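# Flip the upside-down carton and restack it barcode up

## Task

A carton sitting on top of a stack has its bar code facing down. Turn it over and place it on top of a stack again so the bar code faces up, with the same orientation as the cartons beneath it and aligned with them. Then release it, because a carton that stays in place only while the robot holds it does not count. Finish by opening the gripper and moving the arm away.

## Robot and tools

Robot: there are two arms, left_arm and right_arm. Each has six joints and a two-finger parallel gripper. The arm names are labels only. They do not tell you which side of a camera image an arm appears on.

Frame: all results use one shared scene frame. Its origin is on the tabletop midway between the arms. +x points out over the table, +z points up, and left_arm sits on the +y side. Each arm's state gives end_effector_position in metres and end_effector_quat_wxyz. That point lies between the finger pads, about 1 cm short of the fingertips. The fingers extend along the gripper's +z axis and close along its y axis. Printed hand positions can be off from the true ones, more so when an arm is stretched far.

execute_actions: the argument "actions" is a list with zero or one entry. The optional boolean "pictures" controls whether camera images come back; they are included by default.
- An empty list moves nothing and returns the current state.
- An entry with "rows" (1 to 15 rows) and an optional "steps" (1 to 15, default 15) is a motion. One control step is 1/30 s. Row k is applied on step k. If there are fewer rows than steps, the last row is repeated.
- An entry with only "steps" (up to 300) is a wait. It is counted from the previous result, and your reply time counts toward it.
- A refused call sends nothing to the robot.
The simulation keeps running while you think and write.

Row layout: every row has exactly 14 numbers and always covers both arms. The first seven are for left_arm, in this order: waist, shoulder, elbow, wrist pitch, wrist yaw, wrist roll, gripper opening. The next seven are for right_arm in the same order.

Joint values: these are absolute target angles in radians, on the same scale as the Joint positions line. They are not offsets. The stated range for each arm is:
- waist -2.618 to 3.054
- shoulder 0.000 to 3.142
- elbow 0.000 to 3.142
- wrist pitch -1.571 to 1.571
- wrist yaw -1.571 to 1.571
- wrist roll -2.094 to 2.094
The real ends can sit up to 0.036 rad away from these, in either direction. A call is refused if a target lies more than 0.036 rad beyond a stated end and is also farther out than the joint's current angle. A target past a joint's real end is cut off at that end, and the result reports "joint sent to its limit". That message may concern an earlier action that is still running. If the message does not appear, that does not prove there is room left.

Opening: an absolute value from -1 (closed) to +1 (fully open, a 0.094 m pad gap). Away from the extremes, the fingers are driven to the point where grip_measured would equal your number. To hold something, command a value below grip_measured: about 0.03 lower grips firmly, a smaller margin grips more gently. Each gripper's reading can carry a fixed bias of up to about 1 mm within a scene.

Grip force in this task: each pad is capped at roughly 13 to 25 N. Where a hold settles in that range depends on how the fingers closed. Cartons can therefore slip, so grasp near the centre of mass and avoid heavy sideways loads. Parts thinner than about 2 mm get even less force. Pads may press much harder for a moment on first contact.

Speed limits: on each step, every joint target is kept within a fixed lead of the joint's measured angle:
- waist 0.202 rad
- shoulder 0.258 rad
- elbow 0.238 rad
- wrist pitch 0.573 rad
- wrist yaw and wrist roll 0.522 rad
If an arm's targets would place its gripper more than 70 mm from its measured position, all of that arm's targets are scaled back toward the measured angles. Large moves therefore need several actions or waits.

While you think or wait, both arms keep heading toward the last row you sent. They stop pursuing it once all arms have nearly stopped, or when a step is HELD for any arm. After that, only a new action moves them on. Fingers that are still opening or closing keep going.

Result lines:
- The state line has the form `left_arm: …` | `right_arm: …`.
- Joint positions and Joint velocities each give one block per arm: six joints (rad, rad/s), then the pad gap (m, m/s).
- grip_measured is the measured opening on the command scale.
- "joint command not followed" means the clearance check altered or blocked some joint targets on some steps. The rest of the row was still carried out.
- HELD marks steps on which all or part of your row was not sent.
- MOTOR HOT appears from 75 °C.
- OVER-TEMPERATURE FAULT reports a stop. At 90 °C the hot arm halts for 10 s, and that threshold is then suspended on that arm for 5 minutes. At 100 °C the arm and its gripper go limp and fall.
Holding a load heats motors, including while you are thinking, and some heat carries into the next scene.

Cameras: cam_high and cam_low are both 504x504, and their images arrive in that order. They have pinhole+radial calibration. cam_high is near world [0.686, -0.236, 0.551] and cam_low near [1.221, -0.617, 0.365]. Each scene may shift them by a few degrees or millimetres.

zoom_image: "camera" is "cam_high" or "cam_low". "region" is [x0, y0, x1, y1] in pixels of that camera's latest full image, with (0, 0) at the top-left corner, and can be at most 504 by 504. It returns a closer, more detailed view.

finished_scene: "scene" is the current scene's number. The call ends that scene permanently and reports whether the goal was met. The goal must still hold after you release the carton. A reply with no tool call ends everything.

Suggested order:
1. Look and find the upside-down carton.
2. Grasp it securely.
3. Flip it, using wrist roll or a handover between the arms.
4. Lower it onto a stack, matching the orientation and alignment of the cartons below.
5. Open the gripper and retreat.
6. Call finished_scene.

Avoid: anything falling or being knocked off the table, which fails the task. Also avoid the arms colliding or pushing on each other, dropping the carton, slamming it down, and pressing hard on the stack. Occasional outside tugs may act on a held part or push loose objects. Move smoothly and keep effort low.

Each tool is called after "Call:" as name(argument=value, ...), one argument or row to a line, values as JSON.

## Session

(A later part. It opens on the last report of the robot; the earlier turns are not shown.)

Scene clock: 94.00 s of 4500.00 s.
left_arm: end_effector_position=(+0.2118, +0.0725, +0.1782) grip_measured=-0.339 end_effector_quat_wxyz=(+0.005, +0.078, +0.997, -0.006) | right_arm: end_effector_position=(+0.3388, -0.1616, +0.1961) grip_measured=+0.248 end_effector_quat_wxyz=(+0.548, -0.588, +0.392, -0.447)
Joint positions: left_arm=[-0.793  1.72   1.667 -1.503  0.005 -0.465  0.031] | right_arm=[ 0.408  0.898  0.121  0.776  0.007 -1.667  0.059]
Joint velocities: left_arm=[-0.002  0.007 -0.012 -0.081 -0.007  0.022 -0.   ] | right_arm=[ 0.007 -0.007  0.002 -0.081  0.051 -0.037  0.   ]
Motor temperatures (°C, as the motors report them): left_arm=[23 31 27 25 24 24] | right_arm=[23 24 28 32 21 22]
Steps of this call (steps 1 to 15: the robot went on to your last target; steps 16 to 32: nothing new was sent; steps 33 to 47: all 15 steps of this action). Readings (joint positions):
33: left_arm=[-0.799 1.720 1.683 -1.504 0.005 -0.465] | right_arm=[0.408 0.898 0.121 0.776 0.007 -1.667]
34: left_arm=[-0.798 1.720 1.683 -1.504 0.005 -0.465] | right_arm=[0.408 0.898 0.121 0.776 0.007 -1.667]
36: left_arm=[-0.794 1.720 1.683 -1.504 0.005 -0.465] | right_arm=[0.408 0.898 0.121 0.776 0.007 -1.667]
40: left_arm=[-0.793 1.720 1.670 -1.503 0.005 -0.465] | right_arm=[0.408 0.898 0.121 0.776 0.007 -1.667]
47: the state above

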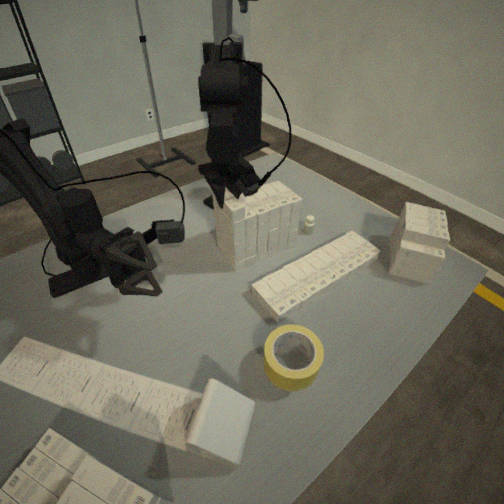

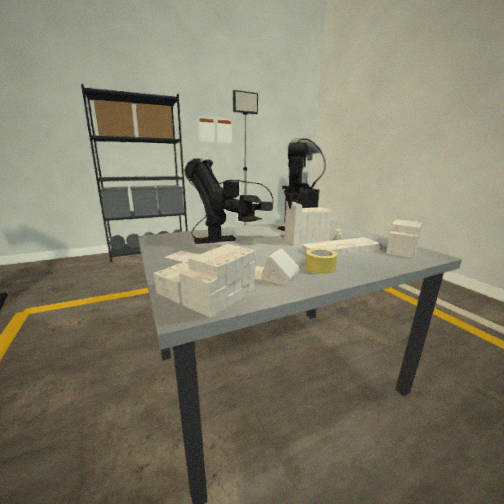

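Thin sliver left; lower ~2 mm with the shoulder, then release.

Call:
execute_actions(
  actions=[
    {"rows":[[-0.79,1.725,1.66,-1.50,0,-0.455,-0.38,0.4,0.87,0.106,0.77,0,-1.65,0.25],[-0.79,1.732,1.66,-1.50,0,-0.455,-0.38,0.4,0.87,0.106,0.77,0,-1.65,0.25],[-0.79,1.738,1.66,-1.50,0,-0.455,-0.38,0.4,0.87,0.106,0.77,0,-1.65,0.25],[-0.79,1.738,1.66,-1.50,0,-0.455,-0.38,0.4,0.87,0.106,0.77,0,-1.65,0.25],[-0.79,1.738,1.66,-1.50,0,-0.455,-0.38,0.4,0.87,0.106,0.77,0,-1.65,0.25],[-0.79,1.738,1.66,-1.50,0,-0.455,-0.38,0.4,0.87,0.106,0.77,0,-1.65,0.25],[-0.79,1.738,1.66,-1.50,0,-0.455,-0.38,0.4,0.87,0.106,0.77,0,-1.65,0.25],[-0.79,1.738,1.66,-1.50,0,-0.455,-0.38,0.4,0.87,0.106,0.77,0,-1.65,0.25],[-0.79,1.73,1.66,-1.50,0,-0.455,-0.35,0.4,0.87,0.106,0.77,0,-1.65,0.25],[-0.79,1.73,1.66,-1.50,0,-0.455,-0.32,0.4,0.87,0.106,0.77,0,-1.65,0.25],[-0.79,1.73,1.66,-1.50,0,-0.455,-0.28,0.4,0.87,0.106,0.77,0,-1.65,0.25],[-0.79,1.73,1.66,-1.50,0,-0.455,-0.15,0.4,0.87,0.106,0.77,0,-1.65,0.25],[-0.79,1.73,1.66,-1.50,0,-0.455,0.1,0.4,0.87,0.106,0.77,0,-1.65,0.25]],"steps":15},
  ],
  pictures=false,
)

Call:
execute_actions(
  actions=[
    {"rows":[[-0.79,1.70,1.68,-1.50,0,-0.455,0.2,0.4,0.87,0.106,0.77,0,-1.65,0.25],[-0.79,1.68,1.70,-1.51,0,-0.455,0.2,0.4,0.87,0.106,0.77,0,-1.65,0.25],[-0.79,1.665,1.715,-1.52,0,-0.455,0.2,0.4,0.87,0.106,0.77,0,-1.65,0.25],[-0.79,1.65,1.73,-1.53,0,-0.455,0.2,0.4,0.87,0.106,0.77,0,-1.65,0.25],[-0.79,1.63,1.74,-1.54,0,-0.455,0.2,0.4,0.87,0.106,0.77,0,-1.65,0.25],[-0.79,1.61,1.75,-1.54,0,-0.455,0.2,0.4,0.87,0.106,0.77,0,-1.65,0.25],[-0.79,1.585,1.755,-1.54,0,-0.455,0.2,0.4,0.87,0.106,0.77,0,-1.65,0.25],[-0.79,1.56,1.76,-1.54,0,-0.455,0.2,0.4,0.87,0.106,0.77,0,-1.65,0.25],[-0.79,1.53,1.76,-1.54,0,-0.455,0.2,0.4,0.87,0.106,0.77,0,-1.65,0.25],[-0.79,1.5,1.76,-1.54,0,-0.455,0.2,0.4,0.87,0.106,0.77,0,-1.65,0.25],[-0.79,1.46,1.76,-1.54,0,-0.455,0.2,0.4,0.87,0.106,0.77,0,-1.65,0.25],[-0.79,1.42,1.76,-1.54,0,-0.455,0.2,0.4,0.87,0.106,0.77,0,-1.65,0.25]],"steps":15},
  ],
)

Call:
zoom_image(
  camera="cam_high",
  region=[200,165,270,235],
)

Call:
zoom_image(
  camera="cam_low",
  region=[270,180,315,225],
)

Scene clock: 97.33 s of 4500.00 s.
left_arm: end_effector_position=(+0.2118, +0.0725, +0.1782) grip_measured=+0.083 end_effector_quat_wxyz=(+0.005, +0.078, +0.997, -0.006) | right_arm: end_effector_position=(+0.3388, -0.1616, +0.1961) grip_measured=+0.248 end_effector_quat_wxyz=(+0.548, -0.588, +0.392, -0.447)
Joint positions: left_arm=[-0.793  1.72   1.667 -1.503  0.005 -0.465  0.051] | right_arm=[ 0.408  0.898  0.121  0.776  0.007 -1.667  0.059]
Joint velocities: left_arm=[ 0.007 -0.002  0.012  0.037 -0.037  0.051  0.028] | right_arm=[ 0.022 -0.002  0.012 -0.022  0.066 -0.007  0.   ]
Motor temperatures (°C, as the motors report them): left_arm=[23 31 27 25 24 24] | right_arm=[23 24 28 32 21 22]
Steps of this call (steps 1 to 15: the robot went on to your last target; steps 16 to 85: nothing new was sent; steps 86 to 100: all 15 steps of this action). Readings (joint positions):
86: left_arm=[-0.793 1.720 1.667 -1.503 0.005 -0.465] | right_arm=[0.408 0.898 0.121 0.776 0.007 -1.667]
87: left_arm=[-0.793 1.720 1.667 -1.503 0.005 -0.465] | right_arm=[0.408 0.898 0.121 0.776 0.007 -1.667]
89: left_arm=[-0.793 1.720 1.667 -1.503 0.005 -0.465] | right_arm=[0.408 0.898 0.121 0.776 0.007 -1.667]
93: left_arm=[-0.793 1.720 1.667 -1.503 0.005 -0.465] | right_arm=[0.408 0.898 0.121 0.776 0.007 -1.667]
100: the state above

Scene clock: 97.83 s of 4500.00 s.
left_arm: end_effector_position=(+0.1922, +0.0866, +0.2802) grip_measured=+0.197 end_effector_quat_wxyz=(+0.154, +0.077, +0.980, -0.096) | right_arm: end_effector_position=(+0.3388, -0.1616, +0.1961) grip_measured=+0.248 end_effector_quat_wxyz=(+0.548, -0.588, +0.392, -0.447)
Joint positions: left_arm=[-0.793  1.431  1.744 -1.519  0.005 -0.465  0.056] | right_arm=[ 0.408  0.898  0.121  0.776  0.007 -1.667  0.059]
Joint velocities: left_arm=[-0.017 -0.554  0.188 -0.11   0.037 -0.022  0.   ] | right_arm=[-0.012  0.022  0.002  0.037 -0.11  -0.022 -0.   ]
Motor temperatures (°C, as the motors report them): left_arm=[23 31 27 25 24 24] | right_arm=[23 24 28 32 21 22]
Steps of this call (steps 1 to 15: all 15 steps of this action). Readings (joint positions):
1: left_arm=[-0.793 1.720 1.667 -1.503 0.005 -0.465] | right_arm=[0.408 0.898 0.121 0.776 0.007 -1.667]
2: left_arm=[-0.793 1.719 1.667 -1.503 0.005 -0.465] | right_arm=[0.408 0.898 0.121 0.776 0.007 -1.667]
4: left_arm=[-0.793 1.711 1.673 -1.505 0.005 -0.465] | right_arm=[0.408 0.898 0.121 0.776 0.007 -1.667]
8: left_arm=[-0.793 1.649 1.710 -1.508 0.005 -0.465] | right_arm=[0.408 0.898 0.121 0.776 0.007 -1.667]
15: the state above

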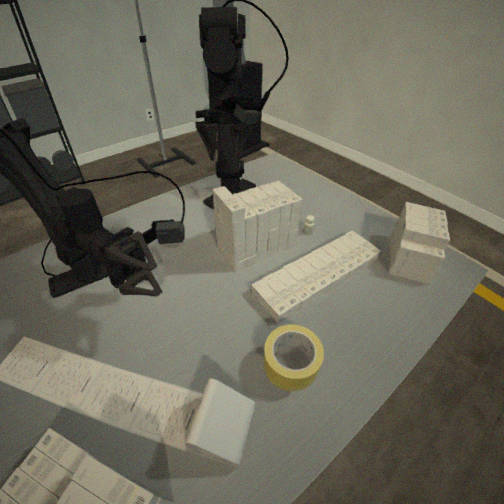

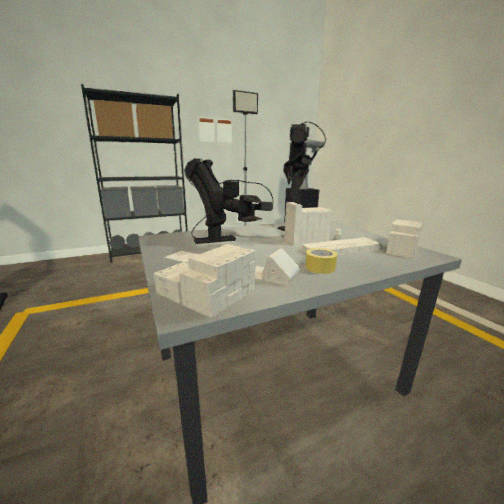

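Region (200, 165, 270, 235) of cam_high's 504x504 image, scaled by 7.200, with more detail than that image has.

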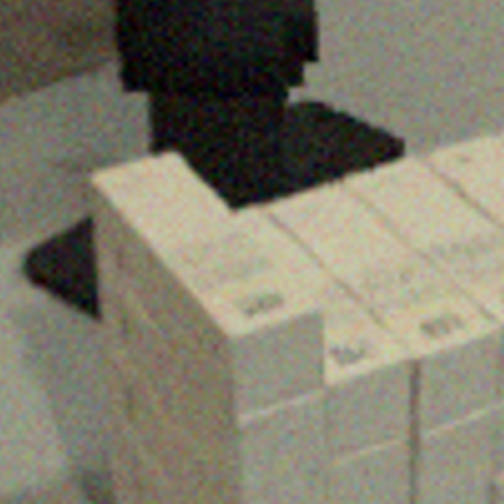

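Region (270, 180, 315, 225) of cam_low's 504x504 image, scaled by 11.200, with more detail than that image has.

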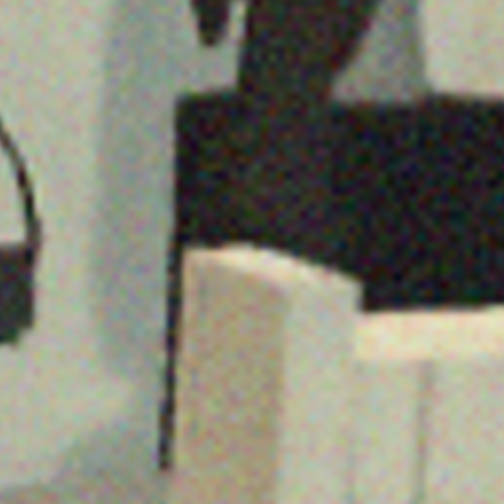

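Aligned within the stack's own scatter (about 2 mm).

Call:
finished_scene(
  scene=2,
)

The scene is finished: the task was done.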